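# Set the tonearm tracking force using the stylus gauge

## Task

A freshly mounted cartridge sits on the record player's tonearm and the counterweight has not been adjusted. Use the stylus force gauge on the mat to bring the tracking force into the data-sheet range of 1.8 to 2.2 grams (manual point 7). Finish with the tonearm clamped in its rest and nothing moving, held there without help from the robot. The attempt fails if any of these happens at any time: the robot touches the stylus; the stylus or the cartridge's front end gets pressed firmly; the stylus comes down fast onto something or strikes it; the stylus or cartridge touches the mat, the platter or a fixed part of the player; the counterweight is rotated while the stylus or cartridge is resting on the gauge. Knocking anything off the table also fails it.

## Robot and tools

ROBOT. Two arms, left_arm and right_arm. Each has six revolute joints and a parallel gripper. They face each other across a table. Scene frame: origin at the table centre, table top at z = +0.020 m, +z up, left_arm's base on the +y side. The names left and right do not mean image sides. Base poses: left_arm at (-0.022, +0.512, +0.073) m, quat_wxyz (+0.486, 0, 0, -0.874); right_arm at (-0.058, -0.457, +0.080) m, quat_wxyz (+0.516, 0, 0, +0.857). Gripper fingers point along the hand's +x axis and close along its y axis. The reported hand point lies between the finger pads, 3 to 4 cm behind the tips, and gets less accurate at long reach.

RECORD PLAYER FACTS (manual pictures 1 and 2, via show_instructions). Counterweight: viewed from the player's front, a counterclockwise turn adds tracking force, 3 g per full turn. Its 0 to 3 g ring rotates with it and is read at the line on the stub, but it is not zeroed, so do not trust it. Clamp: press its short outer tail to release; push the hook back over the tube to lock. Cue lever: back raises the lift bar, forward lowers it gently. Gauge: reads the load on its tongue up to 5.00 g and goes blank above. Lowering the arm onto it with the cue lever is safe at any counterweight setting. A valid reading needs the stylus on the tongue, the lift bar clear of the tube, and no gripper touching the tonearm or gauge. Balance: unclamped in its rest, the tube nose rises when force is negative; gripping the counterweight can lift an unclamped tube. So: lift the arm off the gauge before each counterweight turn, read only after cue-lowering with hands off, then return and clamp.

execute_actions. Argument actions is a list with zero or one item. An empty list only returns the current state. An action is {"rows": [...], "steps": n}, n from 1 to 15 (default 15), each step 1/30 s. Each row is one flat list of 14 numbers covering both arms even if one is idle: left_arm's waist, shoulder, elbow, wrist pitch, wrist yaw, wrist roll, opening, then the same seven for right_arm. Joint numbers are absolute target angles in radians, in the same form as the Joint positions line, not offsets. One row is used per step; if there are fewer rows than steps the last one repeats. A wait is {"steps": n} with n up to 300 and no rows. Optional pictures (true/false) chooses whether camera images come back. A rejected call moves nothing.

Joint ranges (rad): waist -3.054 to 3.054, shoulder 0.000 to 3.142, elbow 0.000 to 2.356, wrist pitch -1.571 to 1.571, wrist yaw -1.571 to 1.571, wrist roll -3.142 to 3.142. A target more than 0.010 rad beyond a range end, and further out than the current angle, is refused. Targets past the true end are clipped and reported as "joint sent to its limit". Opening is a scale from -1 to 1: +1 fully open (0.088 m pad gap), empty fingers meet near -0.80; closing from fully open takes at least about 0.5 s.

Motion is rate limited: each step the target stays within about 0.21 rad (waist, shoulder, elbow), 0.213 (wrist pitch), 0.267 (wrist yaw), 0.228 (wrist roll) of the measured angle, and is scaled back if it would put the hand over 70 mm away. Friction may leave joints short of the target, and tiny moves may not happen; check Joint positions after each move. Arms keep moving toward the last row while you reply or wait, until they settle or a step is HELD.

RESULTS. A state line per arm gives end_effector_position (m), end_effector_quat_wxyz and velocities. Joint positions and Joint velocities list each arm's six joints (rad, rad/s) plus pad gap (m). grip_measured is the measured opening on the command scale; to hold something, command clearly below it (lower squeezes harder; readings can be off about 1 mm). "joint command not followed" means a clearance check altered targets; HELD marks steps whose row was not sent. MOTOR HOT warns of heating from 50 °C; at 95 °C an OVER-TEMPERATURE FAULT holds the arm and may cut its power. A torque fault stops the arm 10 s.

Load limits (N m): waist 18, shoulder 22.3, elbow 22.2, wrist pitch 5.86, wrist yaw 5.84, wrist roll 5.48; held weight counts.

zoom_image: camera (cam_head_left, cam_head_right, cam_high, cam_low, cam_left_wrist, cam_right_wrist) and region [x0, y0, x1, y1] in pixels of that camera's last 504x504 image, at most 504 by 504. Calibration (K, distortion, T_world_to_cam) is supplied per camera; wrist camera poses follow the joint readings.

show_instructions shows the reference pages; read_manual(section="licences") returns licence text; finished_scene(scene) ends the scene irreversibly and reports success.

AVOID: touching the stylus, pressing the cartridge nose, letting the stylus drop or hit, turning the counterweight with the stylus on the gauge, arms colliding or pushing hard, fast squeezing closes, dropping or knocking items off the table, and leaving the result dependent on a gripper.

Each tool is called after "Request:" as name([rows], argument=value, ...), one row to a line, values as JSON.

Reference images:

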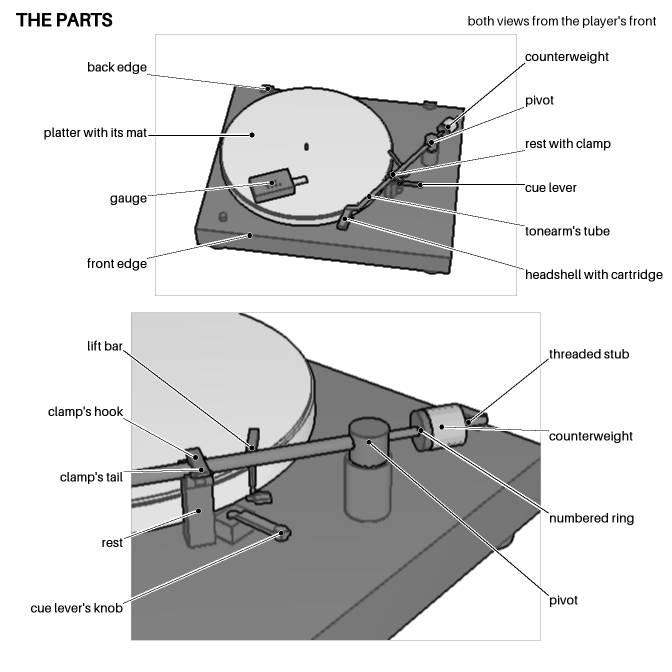

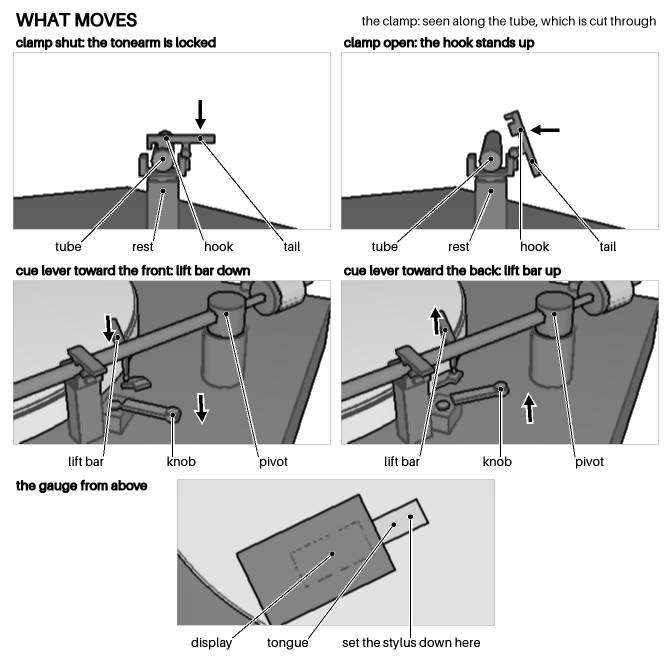

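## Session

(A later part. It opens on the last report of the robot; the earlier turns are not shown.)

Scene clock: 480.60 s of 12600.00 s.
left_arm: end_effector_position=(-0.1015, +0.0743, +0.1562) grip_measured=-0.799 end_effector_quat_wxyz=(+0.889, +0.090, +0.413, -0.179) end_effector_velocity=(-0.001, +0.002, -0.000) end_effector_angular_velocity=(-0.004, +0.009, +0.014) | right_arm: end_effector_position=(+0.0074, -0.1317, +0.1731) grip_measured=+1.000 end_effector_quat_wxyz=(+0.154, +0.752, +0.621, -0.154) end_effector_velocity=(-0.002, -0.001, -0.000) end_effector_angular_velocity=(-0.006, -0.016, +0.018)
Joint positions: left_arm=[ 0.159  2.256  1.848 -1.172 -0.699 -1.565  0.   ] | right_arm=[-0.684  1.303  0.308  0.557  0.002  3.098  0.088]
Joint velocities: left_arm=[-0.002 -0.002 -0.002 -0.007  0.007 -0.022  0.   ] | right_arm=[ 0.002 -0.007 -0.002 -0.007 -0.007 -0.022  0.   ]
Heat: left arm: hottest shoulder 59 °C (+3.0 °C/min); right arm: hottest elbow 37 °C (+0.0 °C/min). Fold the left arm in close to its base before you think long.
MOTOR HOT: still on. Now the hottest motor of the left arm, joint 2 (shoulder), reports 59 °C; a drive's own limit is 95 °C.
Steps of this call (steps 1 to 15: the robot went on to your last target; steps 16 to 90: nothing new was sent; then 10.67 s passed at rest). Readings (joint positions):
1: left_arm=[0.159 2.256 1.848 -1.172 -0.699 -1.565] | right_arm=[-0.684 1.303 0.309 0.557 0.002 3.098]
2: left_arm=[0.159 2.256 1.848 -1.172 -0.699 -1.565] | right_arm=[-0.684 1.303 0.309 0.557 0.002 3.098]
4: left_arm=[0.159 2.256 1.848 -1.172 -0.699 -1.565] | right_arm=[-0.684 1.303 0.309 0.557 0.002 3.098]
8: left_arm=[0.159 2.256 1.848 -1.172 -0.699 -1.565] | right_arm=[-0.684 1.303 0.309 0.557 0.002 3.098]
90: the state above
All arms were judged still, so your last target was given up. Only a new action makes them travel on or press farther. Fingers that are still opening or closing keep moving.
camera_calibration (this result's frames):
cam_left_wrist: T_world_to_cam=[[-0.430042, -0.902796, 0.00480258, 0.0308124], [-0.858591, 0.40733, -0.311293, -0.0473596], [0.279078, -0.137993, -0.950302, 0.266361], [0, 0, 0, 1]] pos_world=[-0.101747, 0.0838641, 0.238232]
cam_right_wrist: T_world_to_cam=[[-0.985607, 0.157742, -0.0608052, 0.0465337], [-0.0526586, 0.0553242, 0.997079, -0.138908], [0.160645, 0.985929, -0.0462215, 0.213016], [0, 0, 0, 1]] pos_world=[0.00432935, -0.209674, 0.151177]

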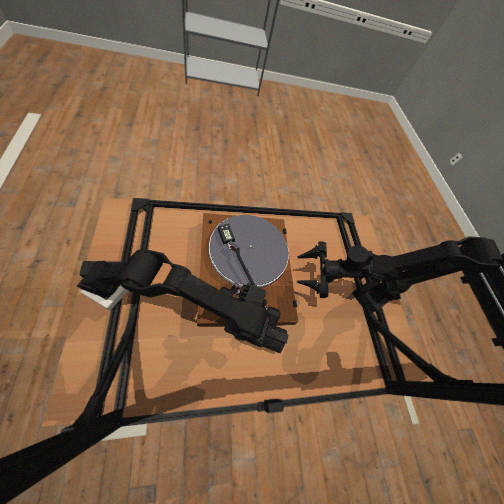

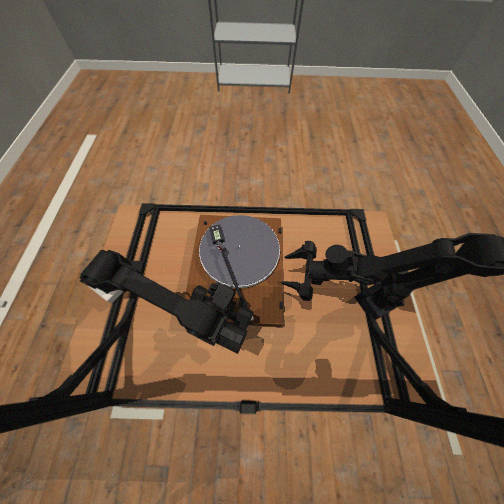

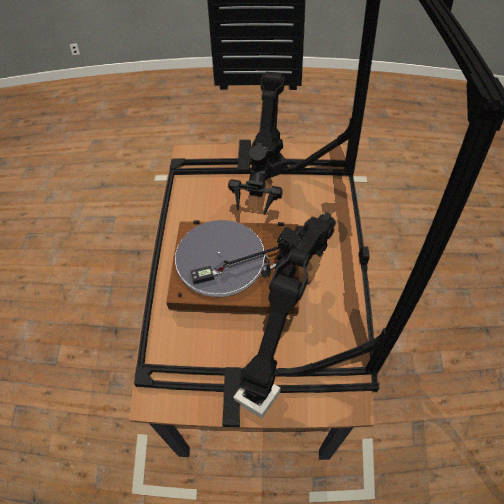

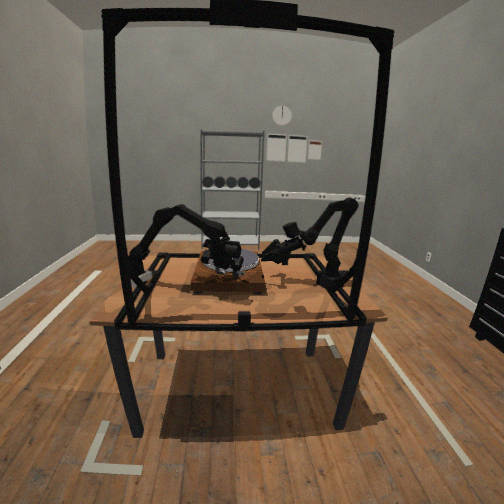

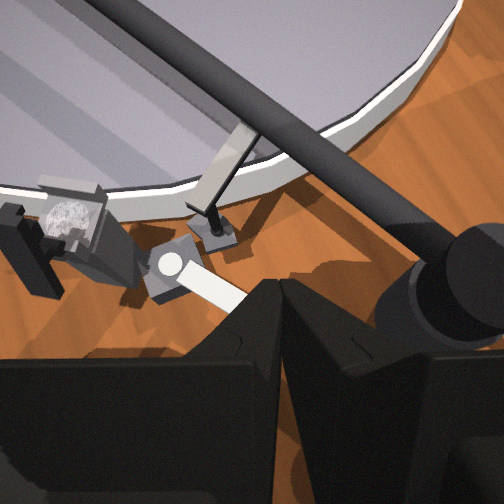

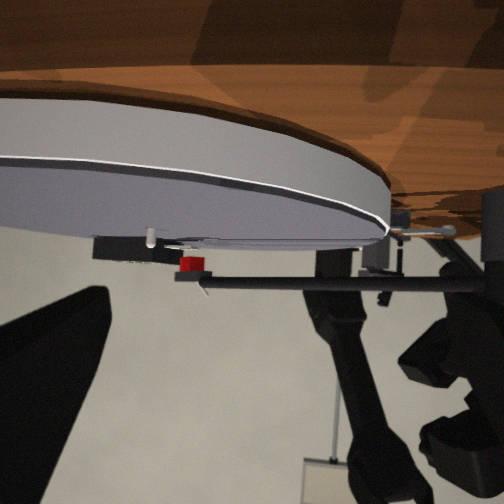

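Request:
execute_actions([
  {"rows":[[0.158,2.272,1.805,-1.105,-0.7,-1.57,-1,-0.686,1.3,0.304,0.556,0,3.1,1]],"steps":15},
])

Request:
execute_actions([
  {"rows":[[0.158,2.285,1.776,-1.066,-0.7,-1.57,-1,-0.686,1.3,0.304,0.556,0,3.1,1]],"steps":15},
])

Scene clock: 483.23 s of 12600.00 s.
left_arm: end_effector_position=(-0.1029, +0.0708, +0.1445) grip_measured=-0.799 end_effector_quat_wxyz=(+0.888, +0.079, +0.414, -0.183) end_effector_velocity=(+0.000, +0.002, +0.001) end_effector_angular_velocity=(-0.000, -0.008, +0.003) | right_arm: end_effector_position=(+0.0074, -0.1317, +0.1731) grip_measured=+1.000 end_effector_quat_wxyz=(+0.154, +0.752, +0.621, -0.154) end_effector_velocity=(+0.001, -0.002, -0.002) end_effector_angular_velocity=(-0.013, -0.028, +0.015)
Joint positions: left_arm=[ 0.159  2.264  1.814 -1.107 -0.699 -1.566  0.   ] | right_arm=[-0.684  1.303  0.308  0.557  0.002  3.098  0.088]
Joint velocities: left_arm=[-0.002 -0.002 -0.002 -0.007 -0.007 -0.007  0.   ] | right_arm=[-0.007 -0.002 -0.002 -0.007 -0.007 -0.037  0.   ]
Heat: left arm: hottest shoulder 60 °C (+4.0 °C/min); right arm: hottest elbow 37 °C (+0.0 °C/min). Fold the left arm in close to its base before you think long.
MOTOR HOT: still on. Now the hottest motor of the left arm, joint 2 (shoulder), reports 60 °C; a drive's own limit is 95 °C.
Steps of this call (steps 1 to 64: nothing new was sent; steps 65 to 79: all 15 steps of this action). Readings (joint positions):
65: left_arm=[0.159 2.255 1.843 -1.158 -0.699 -1.566] | right_arm=[-0.684 1.303 0.308 0.557 0.002 3.098]
66: left_arm=[0.159 2.255 1.837 -1.140 -0.699 -1.566] | right_arm=[-0.684 1.303 0.308 0.557 0.002 3.098]
68: left_arm=[0.159 2.257 1.827 -1.123 -0.699 -1.566] | right_arm=[-0.684 1.303 0.308 0.557 0.002 3.098]
72: left_arm=[0.159 2.263 1.816 -1.111 -0.699 -1.566] | right_arm=[-0.684 1.303 0.308 0.557 0.002 3.098]
79: the state above
camera_calibration (this result's frames):
cam_left_wrist: T_world_to_cam=[[-0.429641, -0.902581, 0.0275095, 0.0238522], [-0.861351, 0.400489, -0.312544, -0.0504155], [0.271079, -0.157977, -0.949505, 0.25564], [0, 0, 0, 1]] pos_world=[-0.102476, 0.0821046, 0.226318]
cam_right_wrist: T_world_to_cam=[[-0.985607, 0.157742, -0.0608052, 0.0465337], [-0.0526586, 0.0553242, 0.997079, -0.138908], [0.160645, 0.985929, -0.0462215, 0.213016], [0, 0, 0, 1]] pos_world=[0.00432935, -0.209674, 0.151177]

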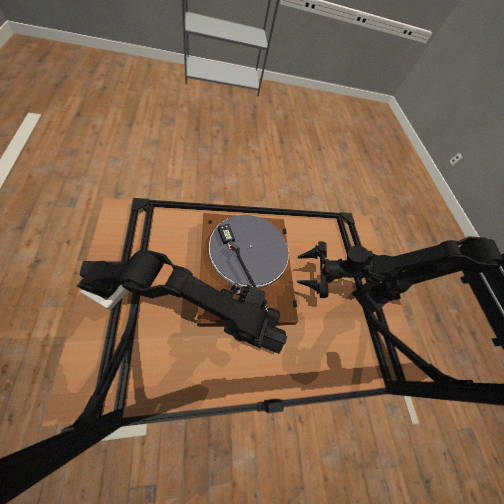

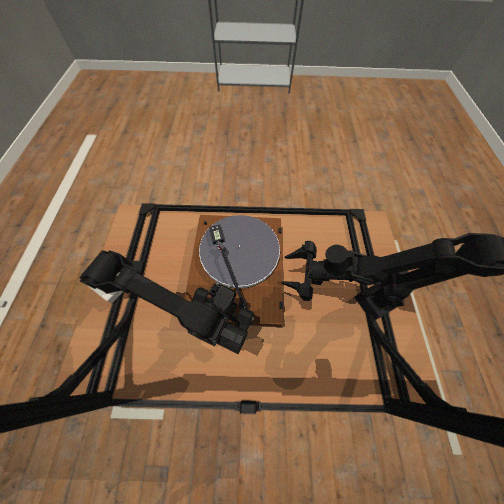

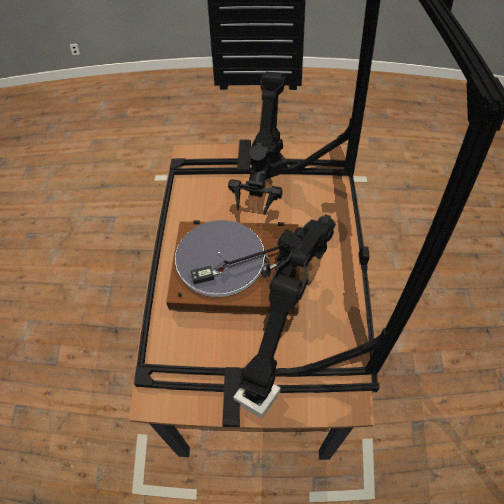

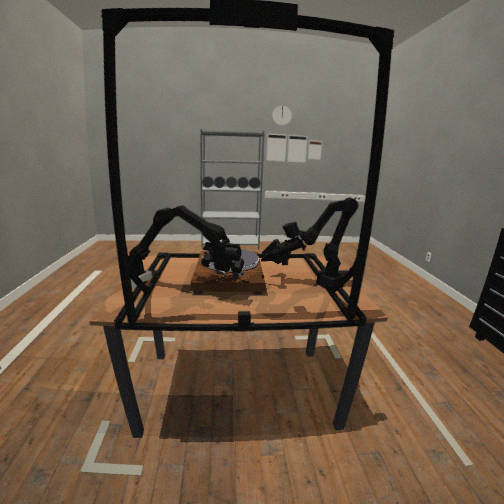

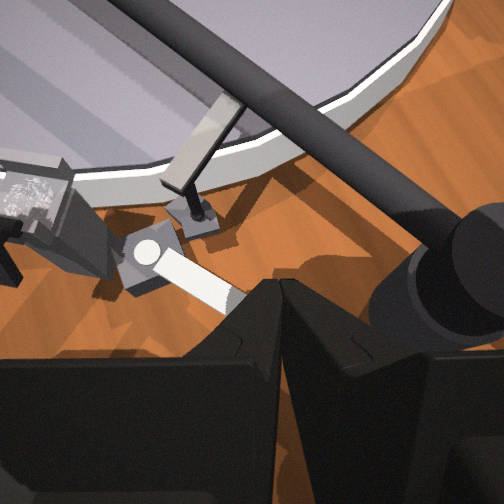

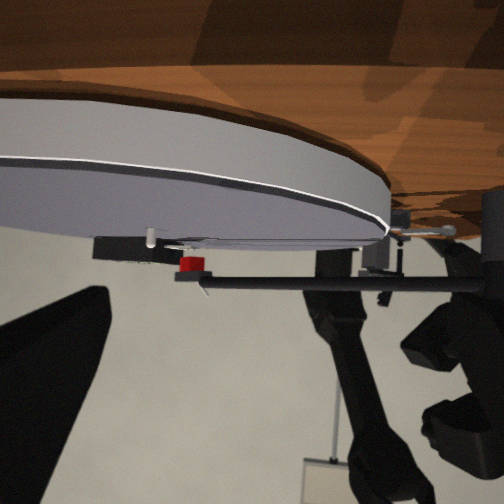

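Scene clock: 483.73 s of 12600.00 s.
left_arm: end_effector_position=(-0.1037, +0.0694, +0.1359) grip_measured=-0.799 end_effector_quat_wxyz=(+0.888, +0.074, +0.414, -0.186) end_effector_velocity=(-0.005, +0.002, -0.007) end_effector_angular_velocity=(+0.011, +0.019, -0.002) | right_arm: end_effector_position=(+0.0074, -0.1317, +0.1731) grip_measured=+1.000 end_effector_quat_wxyz=(+0.154, +0.752, +0.621, -0.154) end_effector_velocity=(+0.001, -0.003, -0.002) end_effector_angular_velocity=(-0.009, -0.008, -0.006)
Joint positions: left_arm=[ 0.157  2.271  1.789 -1.065 -0.704 -1.567  0.   ] | right_arm=[-0.684  1.303  0.308  0.557  0.002  3.098  0.088]
Joint velocities: left_arm=[-0.007  0.007 -0.007  0.007  0.022 -0.007  0.   ] | right_arm=[-0.002 -0.007 -0.007 -0.007  0.007 -0.007  0.   ]
Heat: left arm: hottest shoulder 60 °C (+4.1 °C/min); right arm: hottest elbow 37 °C (+0.0 °C/min). Fold the left arm in close to its base before you think long.
MOTOR HOT: still on. Now the hottest motor of the left arm, joint 2 (shoulder), reports 60 °C; a drive's own limit is 95 °C.
Steps of this call (steps 1 to 15: all 15 steps of this action). Readings (joint positions):
1: left_arm=[0.159 2.265 1.808 -1.096 -0.699 -1.566] | right_arm=[-0.684 1.303 0.308 0.557 0.002 3.098]
2: left_arm=[0.159 2.265 1.802 -1.086 -0.699 -1.566] | right_arm=[-0.684 1.303 0.308 0.557 0.002 3.098]
4: left_arm=[0.158 2.269 1.794 -1.076 -0.703 -1.567] | right_arm=[-0.684 1.303 0.308 0.557 0.002 3.098]
8: left_arm=[0.157 2.270 1.791 -1.072 -0.706 -1.567] | right_arm=[-0.684 1.303 0.308 0.557 0.002 3.098]
15: the state above
camera_calibration (this result's frames):
cam_left_wrist: T_world_to_cam=[[-0.429882, -0.902076, 0.0382044, 0.0209578], [-0.86136, 0.397059, -0.316864, -0.0524213], [0.270666, -0.169122, -0.947701, 0.247892], [0, 0, 0, 1]] pos_world=[-0.10324, 0.0816438, 0.217516]
cam_right_wrist: T_world_to_cam=[[-0.985607, 0.157742, -0.0608052, 0.0465337], [-0.0526586, 0.0553242, 0.997079, -0.138908], [0.160645, 0.985929, -0.0462215, 0.213016], [0, 0, 0, 1]] pos_world=[0.00432935, -0.209674, 0.151177]

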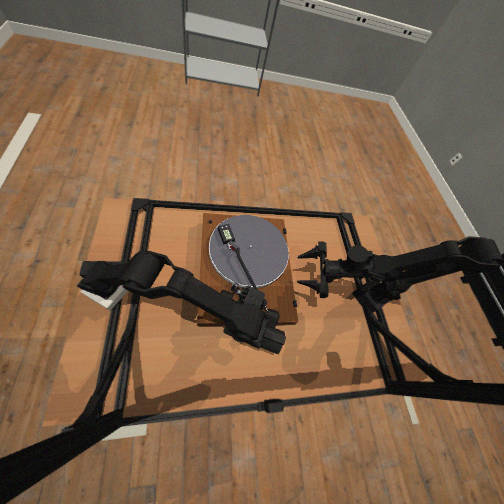

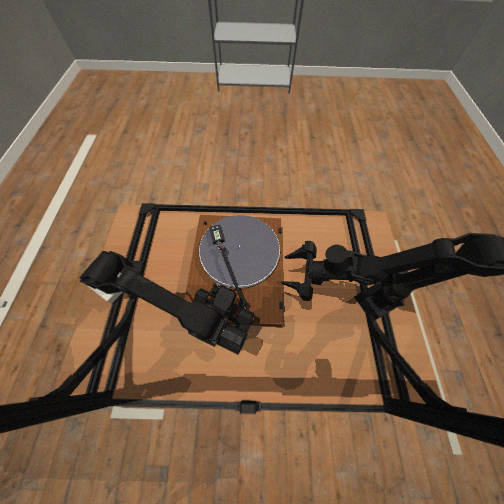

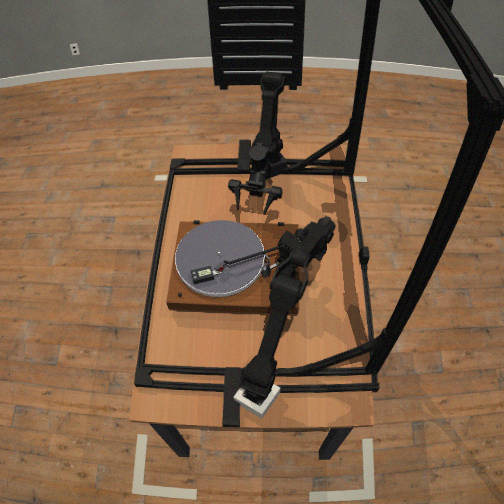

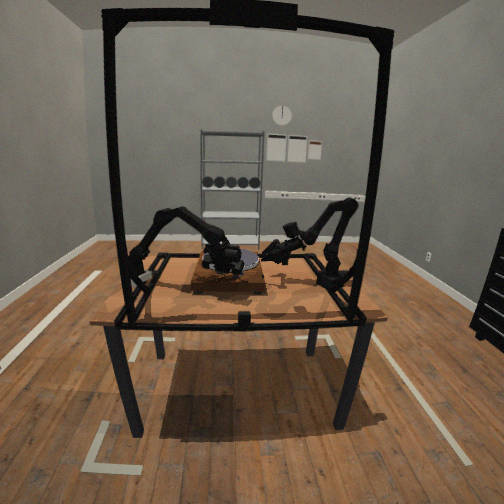

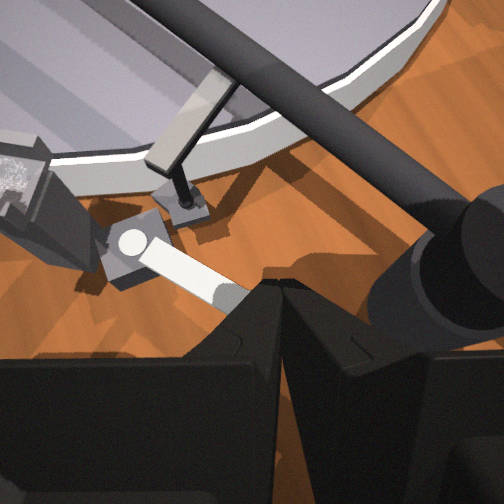

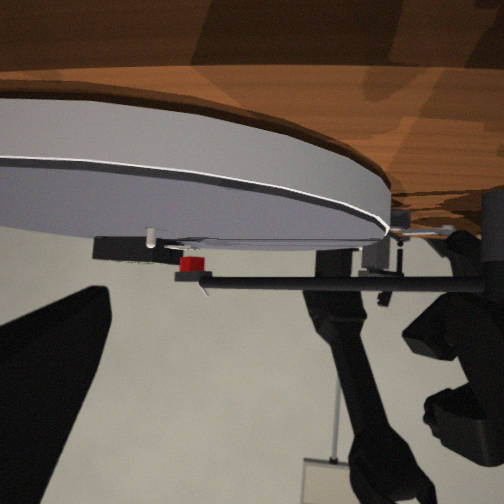

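Request:
execute_actions([
  {"rows":[[0.158,2.268,1.81,-1.105,-0.7,-1.57,-1,-0.686,1.3,0.304,0.556,0,3.1,1],[0.158,2.268,1.81,-1.105,-0.7,-1.57,-1,-0.686,1.3,0.304,0.556,0,3.1,1],[0.162,2.268,1.81,-1.105,-0.7,-1.57,-1,-0.686,1.3,0.304,0.556,0,3.1,1],[0.167,2.268,1.81,-1.105,-0.7,-1.57,-1,-0.686,1.3,0.304,0.556,0,3.1,1],[0.172,2.268,1.81,-1.105,-0.7,-1.57,-1,-0.686,1.3,0.304,0.556,0,3.1,1],[0.176,2.268,1.81,-1.105,-0.7,-1.57,-1,-0.686,1.3,0.304,0.556,0,3.1,1],[0.176,2.268,1.81,-1.105,-0.7,-1.57,-1,-0.686,1.3,0.304,0.556,0,3.1,1],[0.176,2.268,1.81,-1.105,-0.7,-1.57,-1,-0.686,1.3,0.304,0.556,0,3.1,1],[0.176,2.275,1.795,-1.09,-0.7,-1.57,-1,-0.686,1.3,0.304,0.556,0,3.1,1],[0.176,2.28,1.785,-1.08,-0.7,-1.57,-1,-0.686,1.3,0.304,0.556,0,3.1,1],[0.176,2.283,1.775,-1.07,-0.7,-1.57,-1,-0.686,1.3,0.304,0.556,0,3.1,1],[0.176,2.285,1.768,-1.064,-0.7,-1.57,-1,-0.686,1.3,0.304,0.556,0,3.1,1]],"steps":15},
])

Request:
execute_actions([
  {"steps":10},
])

Scene clock: 493.03 s of 12600.00 s.
left_arm: end_effector_position=(-0.1015, +0.0685, +0.1359) grip_measured=-0.799 end_effector_quat_wxyz=(+0.888, +0.072, +0.415, -0.183) end_effector_velocity=(+0.005, -0.001, -0.003) end_effector_angular_velocity=(-0.034, -0.025, +0.020) | right_arm: end_effector_position=(+0.0075, -0.1318, +0.1730) grip_measured=+1.000 end_effector_quat_wxyz=(+0.154, +0.753, +0.621, -0.155) end_effector_velocity=(-0.003, -0.001, -0.002) end_effector_angular_velocity=(-0.004, +0.017, +0.014)
Joint positions: left_arm=[ 0.163  2.271  1.792 -1.065 -0.7   -1.567  0.   ] | right_arm=[-0.685  1.303  0.308  0.557  0.002  3.098  0.088]
Joint velocities: left_arm=[ 0.002 -0.002 -0.032  0.037 -0.037 -0.022  0.   ] | right_arm=[-0.002 -0.002 -0.002 -0.007 -0.022  0.007  0.   ]
Heat: left arm: hottest shoulder 59 °C (+2.0 °C/min); right arm: hottest elbow 37 °C (+0.0 °C/min). Fold the left arm in close to its base before you think long.
MOTOR HOT: still on. Now the hottest motor of the left arm, joint 2 (shoulder), reports 59 °C; a drive's own limit is 95 °C.
Steps of this call (steps 1 to 15: the robot went on to your last target; steps 16 to 90: nothing new was sent; then 5.80 s passed at rest; steps 91 to 105: all 15 steps of this action). Readings (joint positions):
91: left_arm=[0.157 2.272 1.791 -1.068 -0.701 -1.567] | right_arm=[-0.685 1.303 0.308 0.557 0.002 3.098]
92: left_arm=[0.156 2.272 1.794 -1.075 -0.698 -1.567] | right_arm=[-0.685 1.303 0.308 0.557 0.002 3.098]
94: left_arm=[0.154 2.271 1.797 -1.086 -0.692 -1.567] | right_arm=[-0.685 1.303 0.308 0.557 0.002 3.098]
98: left_arm=[0.155 2.271 1.802 -1.094 -0.689 -1.567] | right_arm=[-0.685 1.303 0.308 0.557 0.002 3.098]
105: the state above
camera_calibration (this result's frames):
cam_left_wrist: T_world_to_cam=[[-0.424292, -0.90463, 0.0402634, 0.0215727], [-0.864964, 0.391727, -0.313667, -0.0506634], [0.26798, -0.167913, -0.948679, 0.247024], [0, 0, 0, 1]] pos_world=[-0.100866, 0.0808401, 0.217587]
cam_right_wrist: T_world_to_cam=[[-0.985551, 0.158095, -0.0607901, 0.0466905], [-0.0525624, 0.0557172, 0.997062, -0.138696], [0.161017, 0.985851, -0.0466023, 0.213168], [0, 0, 0, 1]] pos_world=[0.00440192, -0.209805, 0.151061]

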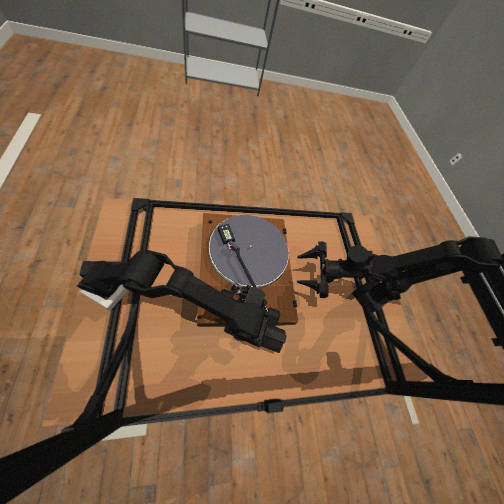

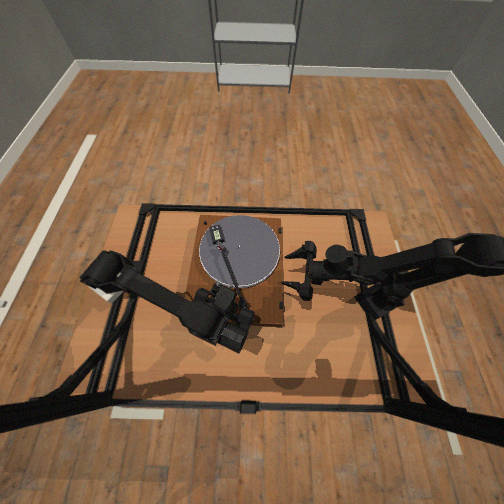

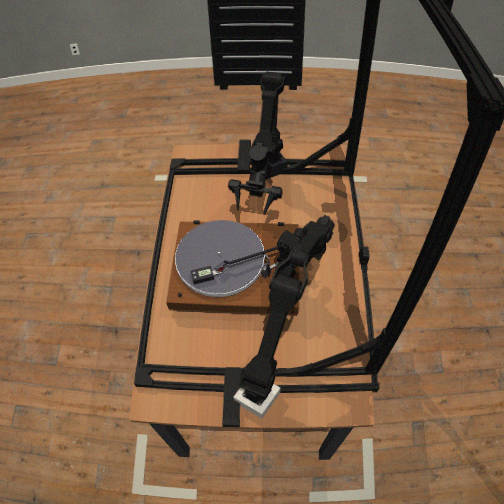

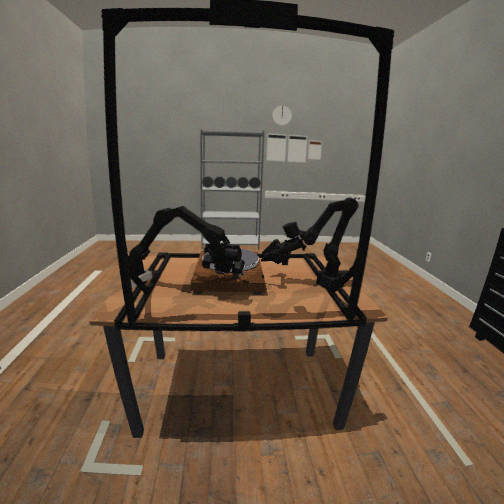

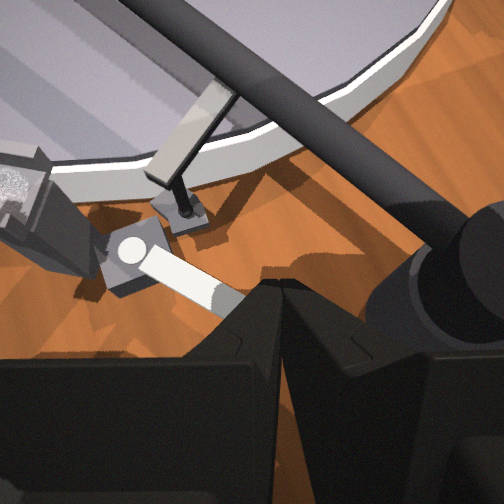

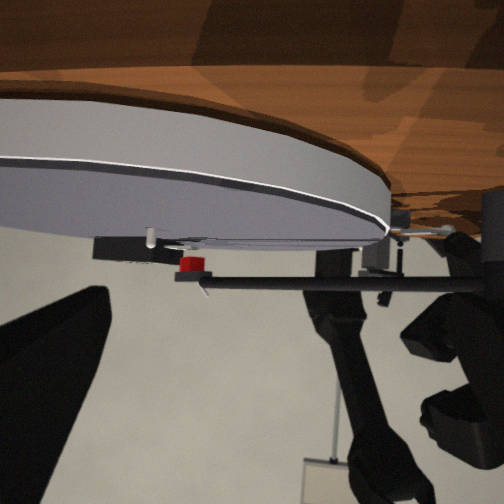

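Scene clock: 493.37 s of 12600.00 s.
left_arm: end_effector_position=(-0.1013, +0.0683, +0.1356) grip_measured=-0.799 end_effector_quat_wxyz=(+0.889, +0.071, +0.414, -0.184) end_effector_velocity=(-0.001, +0.002, -0.000) end_effector_angular_velocity=(+0.023, -0.002, -0.019) | right_arm: end_effector_position=(+0.0075, -0.1318, +0.1730) grip_measured=+1.000 end_effector_quat_wxyz=(+0.154, +0.753, +0.621, -0.155) end_effector_velocity=(-0.001, -0.003, -0.005) end_effector_angular_velocity=(-0.022, +0.001, +0.007)
Joint positions: left_arm=[ 0.163  2.271  1.789 -1.061 -0.703 -1.567  0.   ] | right_arm=[-0.685  1.303  0.308  0.557  0.002  3.098  0.088]
Joint velocities: left_arm=[-0.002 -0.002 -0.002 -0.007  0.007  0.022  0.   ] | right_arm=[-0.002 -0.002 -0.002 -0.022 -0.007 -0.007  0.   ]
Heat: left arm: hottest shoulder 59 °C (+2.0 °C/min); right arm: hottest elbow 37 °C (+0.0 °C/min). Fold the left arm in close to its base before you think long.
MOTOR HOT: still on. Now the hottest motor of the left arm, joint 2 (shoulder), reports 59 °C; a drive's own limit is 95 °C.
Steps of this call (steps 1 to 10: the robot went on to your last target). Readings (joint positions):
1: left_arm=[0.163 2.271 1.791 -1.064 -0.701 -1.567] | right_arm=[-0.685 1.303 0.308 0.557 0.002 3.098]
2: left_arm=[0.163 2.271 1.790 -1.063 -0.702 -1.567] | right_arm=[-0.685 1.303 0.308 0.557 0.002 3.098]
4: left_arm=[0.163 2.271 1.789 -1.062 -0.703 -1.567] | right_arm=[-0.685 1.303 0.308 0.557 0.002 3.098]
8: left_arm=[0.163 2.271 1.789 -1.061 -0.703 -1.567] | right_arm=[-0.685 1.303 0.308 0.557 0.002 3.098]
10: the state above
camera_calibration (this result's frames):
cam_left_wrist: T_world_to_cam=[[-0.42431, -0.904558, 0.0416487, 0.0212982], [-0.864292, 0.390845, -0.316606, -0.0499103], [0.270111, -0.170336, -0.947642, 0.246817], [0, 0, 0, 1]] pos_world=[-0.100768, 0.0808145, 0.217205]
cam_right_wrist: T_world_to_cam=[[-0.985551, 0.158095, -0.0607901, 0.0466905], [-0.0525624, 0.0557172, 0.997062, -0.138696], [0.161017, 0.985851, -0.0466023, 0.213168], [0, 0, 0, 1]] pos_world=[0.00440192, -0.209805, 0.151061]

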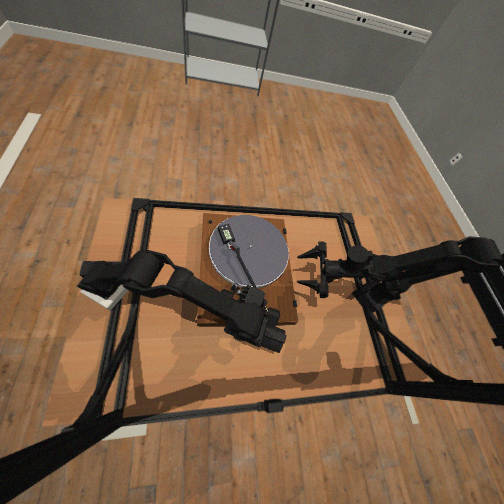

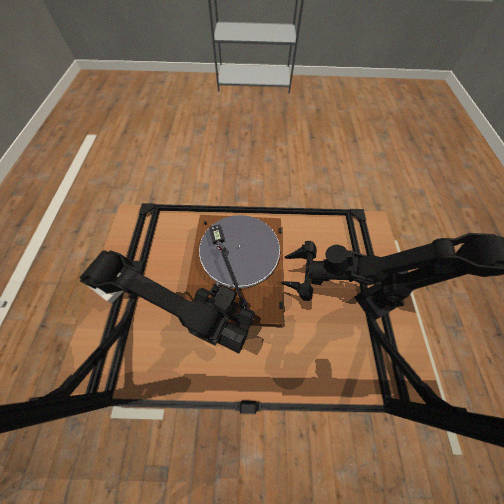

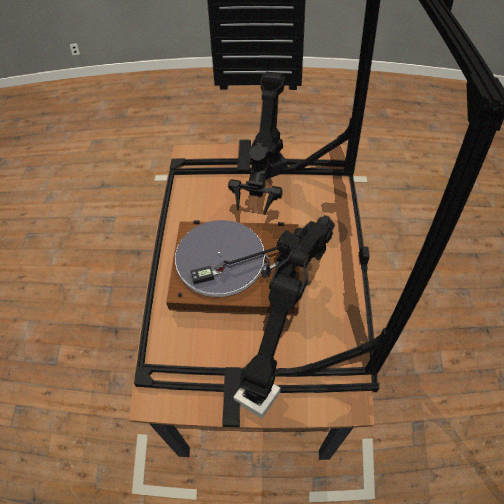

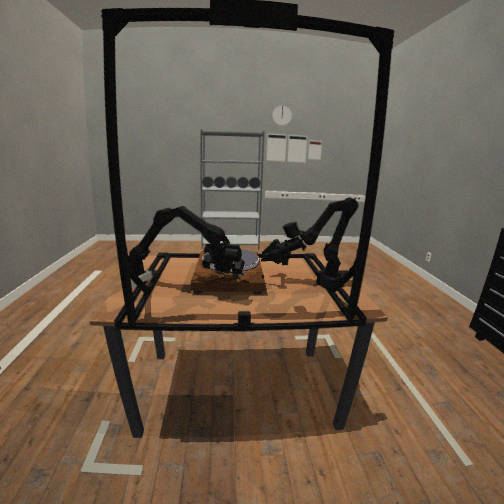

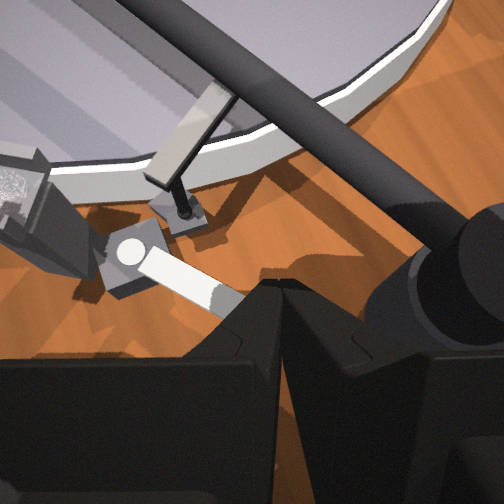

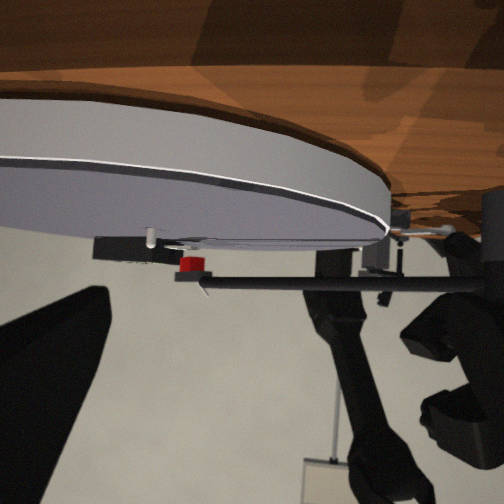

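Request:
execute_actions([
  {"rows":[[0.16,2.25,1.74,-1.05,-0.7,-1.57,-1,-0.686,1.3,0.304,0.556,0,3.1,1],[0.158,2.245,1.73,-1.045,-0.7,-1.57,-1,-0.686,1.3,0.304,0.556,0,3.1,1],[0.155,2.235,1.71,-1.04,-0.7,-1.57,-1,-0.686,1.3,0.304,0.556,0,3.1,1]],"steps":15},
])

Scene clock: 497.17 s of 12600.00 s.
left_arm: end_effector_position=(-0.1062, +0.0768, +0.1351) grip_measured=-0.799 end_effector_quat_wxyz=(+0.886, +0.074, +0.415, -0.192) end_effector_velocity=(+0.003, +0.003, +0.006) end_effector_angular_velocity=(-0.002, -0.023, +0.004) | right_arm: end_effector_position=(+0.0075, -0.1318, +0.1731) grip_measured=+1.000 end_effector_quat_wxyz=(+0.154, +0.753, +0.621, -0.154) end_effector_velocity=(-0.003, -0.001, -0.002) end_effector_angular_velocity=(-0.004, +0.017, +0.014)
Joint positions: left_arm=[ 0.146  2.238  1.732 -1.034 -0.701 -1.567  0.   ] | right_arm=[-0.685  1.303  0.308  0.557  0.002  3.098  0.088]
Joint velocities: left_arm=[-0.002 -0.012 -0.002 -0.022 -0.022 -0.007  0.   ] | right_arm=[-0.002 -0.002 -0.002 -0.007 -0.022  0.007  0.   ]
Heat: left arm: hottest shoulder 59 °C (+1.0 °C/min); right arm: hottest elbow 37 °C (+0.0 °C/min). Fold the left arm in close to its base before you think long.
MOTOR HOT: still on. Now the hottest motor of the left arm, joint 2 (shoulder), reports 59 °C; a drive's own limit is 95 °C.
Steps of this call (steps 1 to 15: the robot went on to your last target; steps 16 to 90: nothing new was sent; then 0.30 s passed at rest; steps 91 to 105: all 15 steps of this action). Readings (joint positions):
91: left_arm=[0.163 2.269 1.784 -1.055 -0.704 -1.567] | right_arm=[-0.685 1.303 0.308 0.557 0.002 3.098]
92: left_arm=[0.162 2.264 1.775 -1.047 -0.705 -1.567] | right_arm=[-0.685 1.303 0.308 0.557 0.002 3.098]
94: left_arm=[0.156 2.252 1.755 -1.038 -0.702 -1.567] | right_arm=[-0.685 1.303 0.308 0.557 0.002 3.098]
98: left_arm=[0.146 2.241 1.736 -1.037 -0.701 -1.567] | right_arm=[-0.685 1.303 0.308 0.557 0.002 3.098]
105: the state above
camera_calibration (this result's frames):
cam_left_wrist: T_world_to_cam=[[-0.440019, -0.896832, 0.0455592, 0.0241091], [-0.858417, 0.405192, -0.314548, -0.0584407], [0.263636, -0.177516, -0.948148, 0.249129], [0, 0, 0, 1]] pos_world=[-0.105237, 0.0895258, 0.21673]
cam_right_wrist: T_world_to_cam=[[-0.985541, 0.158281, -0.0604606, 0.0466653], [-0.0522909, 0.0552842, 0.9971, -0.138881], [0.161165, 0.985845, -0.0462082, 0.213099], [0, 0, 0, 1]] pos_world=[0.00438433, -0.209791, 0.151146]

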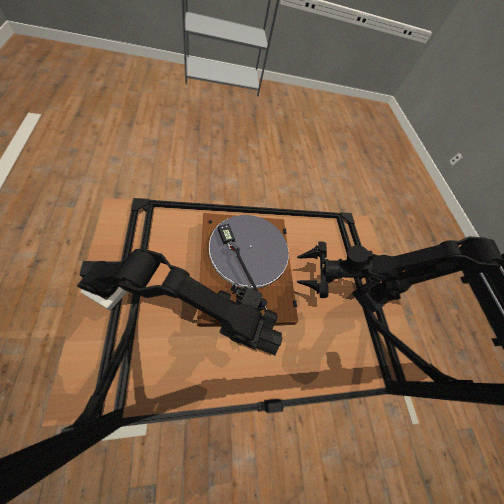

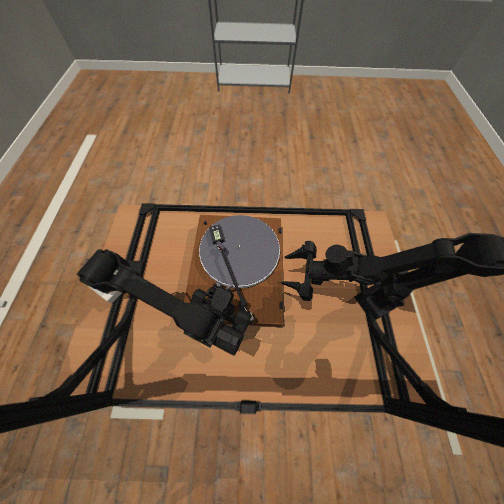

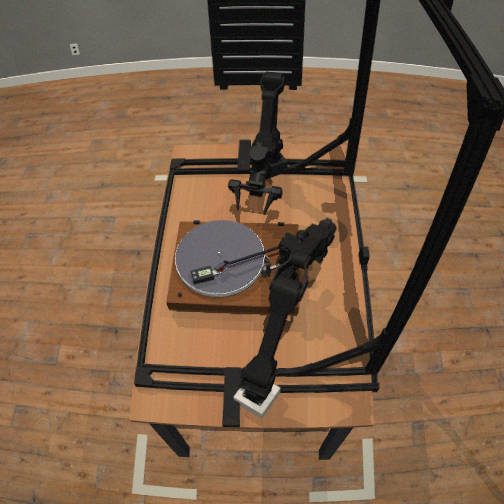

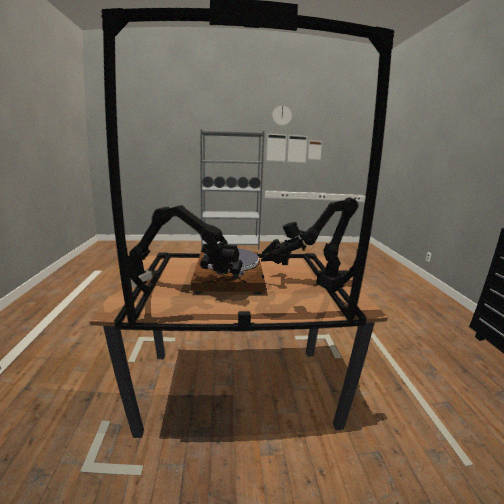

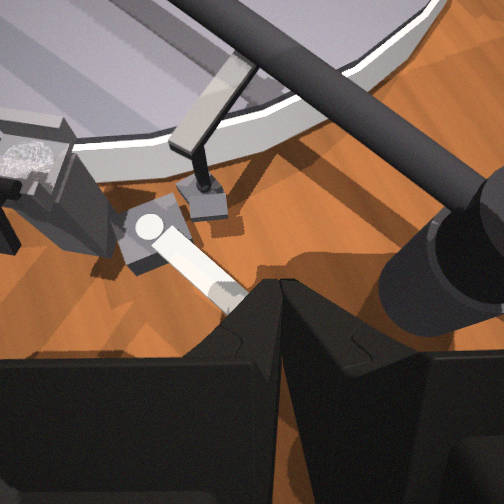

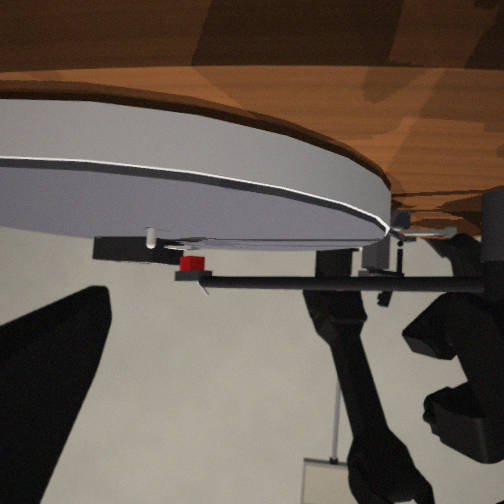

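The lever is moving. Continue.

Request:
execute_actions([
  {"rows":[[0.14,2.22,1.69,-1.03,-0.7,-1.57,-1,-0.686,1.3,0.304,0.556,0,3.1,1],[0.137,2.21,1.67,-1.02,-0.7,-1.57,-1,-0.686,1.3,0.304,0.556,0,3.1,1],[0.135,2.2,1.65,-1.01,-0.7,-1.57,-1,-0.686,1.3,0.304,0.556,0,3.1,1],[0.133,2.19,1.63,-1.005,-0.7,-1.57,-1,-0.686,1.3,0.304,0.556,0,3.1,1]],"steps":15},
])

Scene clock: 499.87 s of 12600.00 s.
left_arm: end_effector_position=(-0.1107, +0.0901, +0.1344) grip_measured=-0.799 end_effector_quat_wxyz=(+0.884, +0.079, +0.414, -0.202) end_effector_velocity=(+0.000, +0.001, +0.001) end_effector_angular_velocity=(-0.018, +0.001, +0.015) | right_arm: end_effector_position=(+0.0074, -0.1319, +0.1730) grip_measured=+1.000 end_effector_quat_wxyz=(+0.154, +0.753, +0.621, -0.155) end_effector_velocity=(-0.002, +0.001, -0.000) end_effector_angular_velocity=(+0.006, +0.015, +0.014)
Joint positions: left_arm=[ 0.123  2.192  1.652 -1.001 -0.702 -1.568  0.   ] | right_arm=[-0.685  1.303  0.307  0.557  0.002  3.098  0.088]
Joint velocities: left_arm=[-0.002 -0.007 -0.012  0.007 -0.007 -0.022  0.   ] | right_arm=[-0.002  0.002 -0.002  0.007 -0.022  0.007  0.   ]
Heat: left arm: hottest shoulder 59 °C (+1.0 °C/min); right arm: hottest elbow 37 °C (+0.0 °C/min). Fold the left arm in close to its base before you think long.
MOTOR HOT: still on. Now the hottest motor of the left arm, joint 2 (shoulder), reports 59 °C; a drive's own limit is 95 °C.
Steps of this call (steps 1 to 15: the robot went on to your last target; steps 16 to 66: nothing new was sent; steps 67 to 81: all 15 steps of this action). Readings (joint positions):
67: left_arm=[0.145 2.235 1.728 -1.031 -0.701 -1.568] | right_arm=[-0.685 1.303 0.307 0.557 0.002 3.098]
68: left_arm=[0.143 2.230 1.719 -1.025 -0.701 -1.568] | right_arm=[-0.685 1.303 0.307 0.557 0.002 3.098]
70: left_arm=[0.135 2.214 1.691 -1.014 -0.701 -1.568] | right_arm=[-0.685 1.303 0.307 0.557 0.002 3.098]
74: left_arm=[0.123 2.195 1.658 -1.007 -0.702 -1.568] | right_arm=[-0.685 1.303 0.307 0.557 0.002 3.098]
81: the state above
camera_calibration (this result's frames):
cam_left_wrist: T_world_to_cam=[[-0.459873, -0.886883, 0.044231, 0.0311994], [-0.848725, 0.424348, -0.315588, -0.068352], [0.26112, -0.18267, -0.947865, 0.252091], [0, 0, 0, 1]] pos_world=[-0.10949, 0.102725, 0.215997]
cam_right_wrist: T_world_to_cam=[[-0.985546, 0.158259, -0.0604456, 0.046647], [-0.0522159, 0.0556571, 0.997084, -0.13868], [0.161161, 0.985828, -0.046589, 0.213257], [0, 0, 0, 1]] pos_world=[0.0043627, -0.209898, 0.15103]

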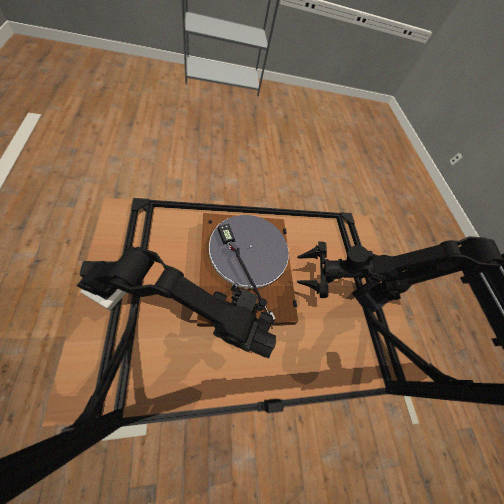

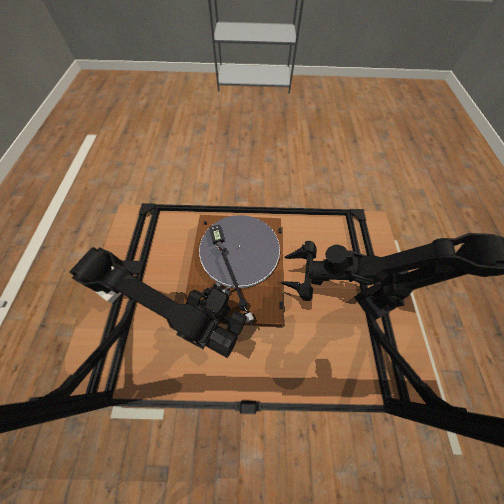

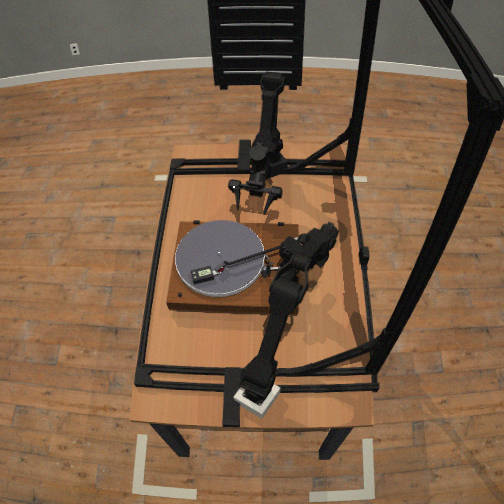

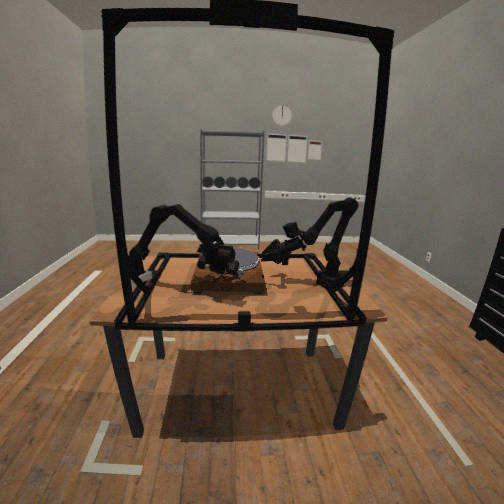

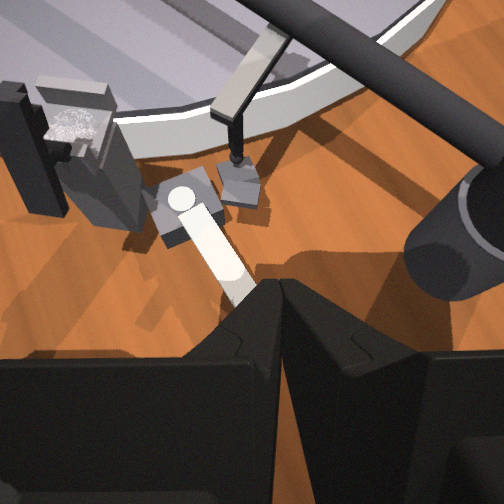

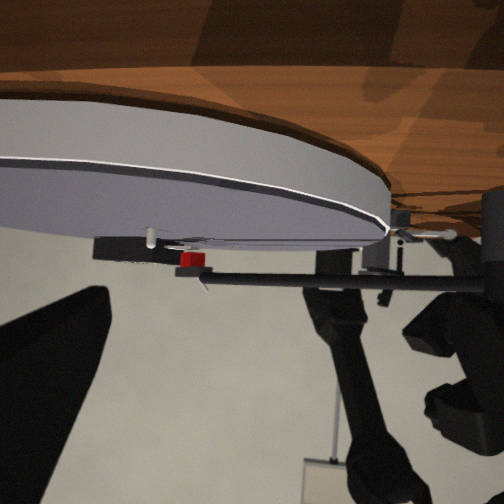

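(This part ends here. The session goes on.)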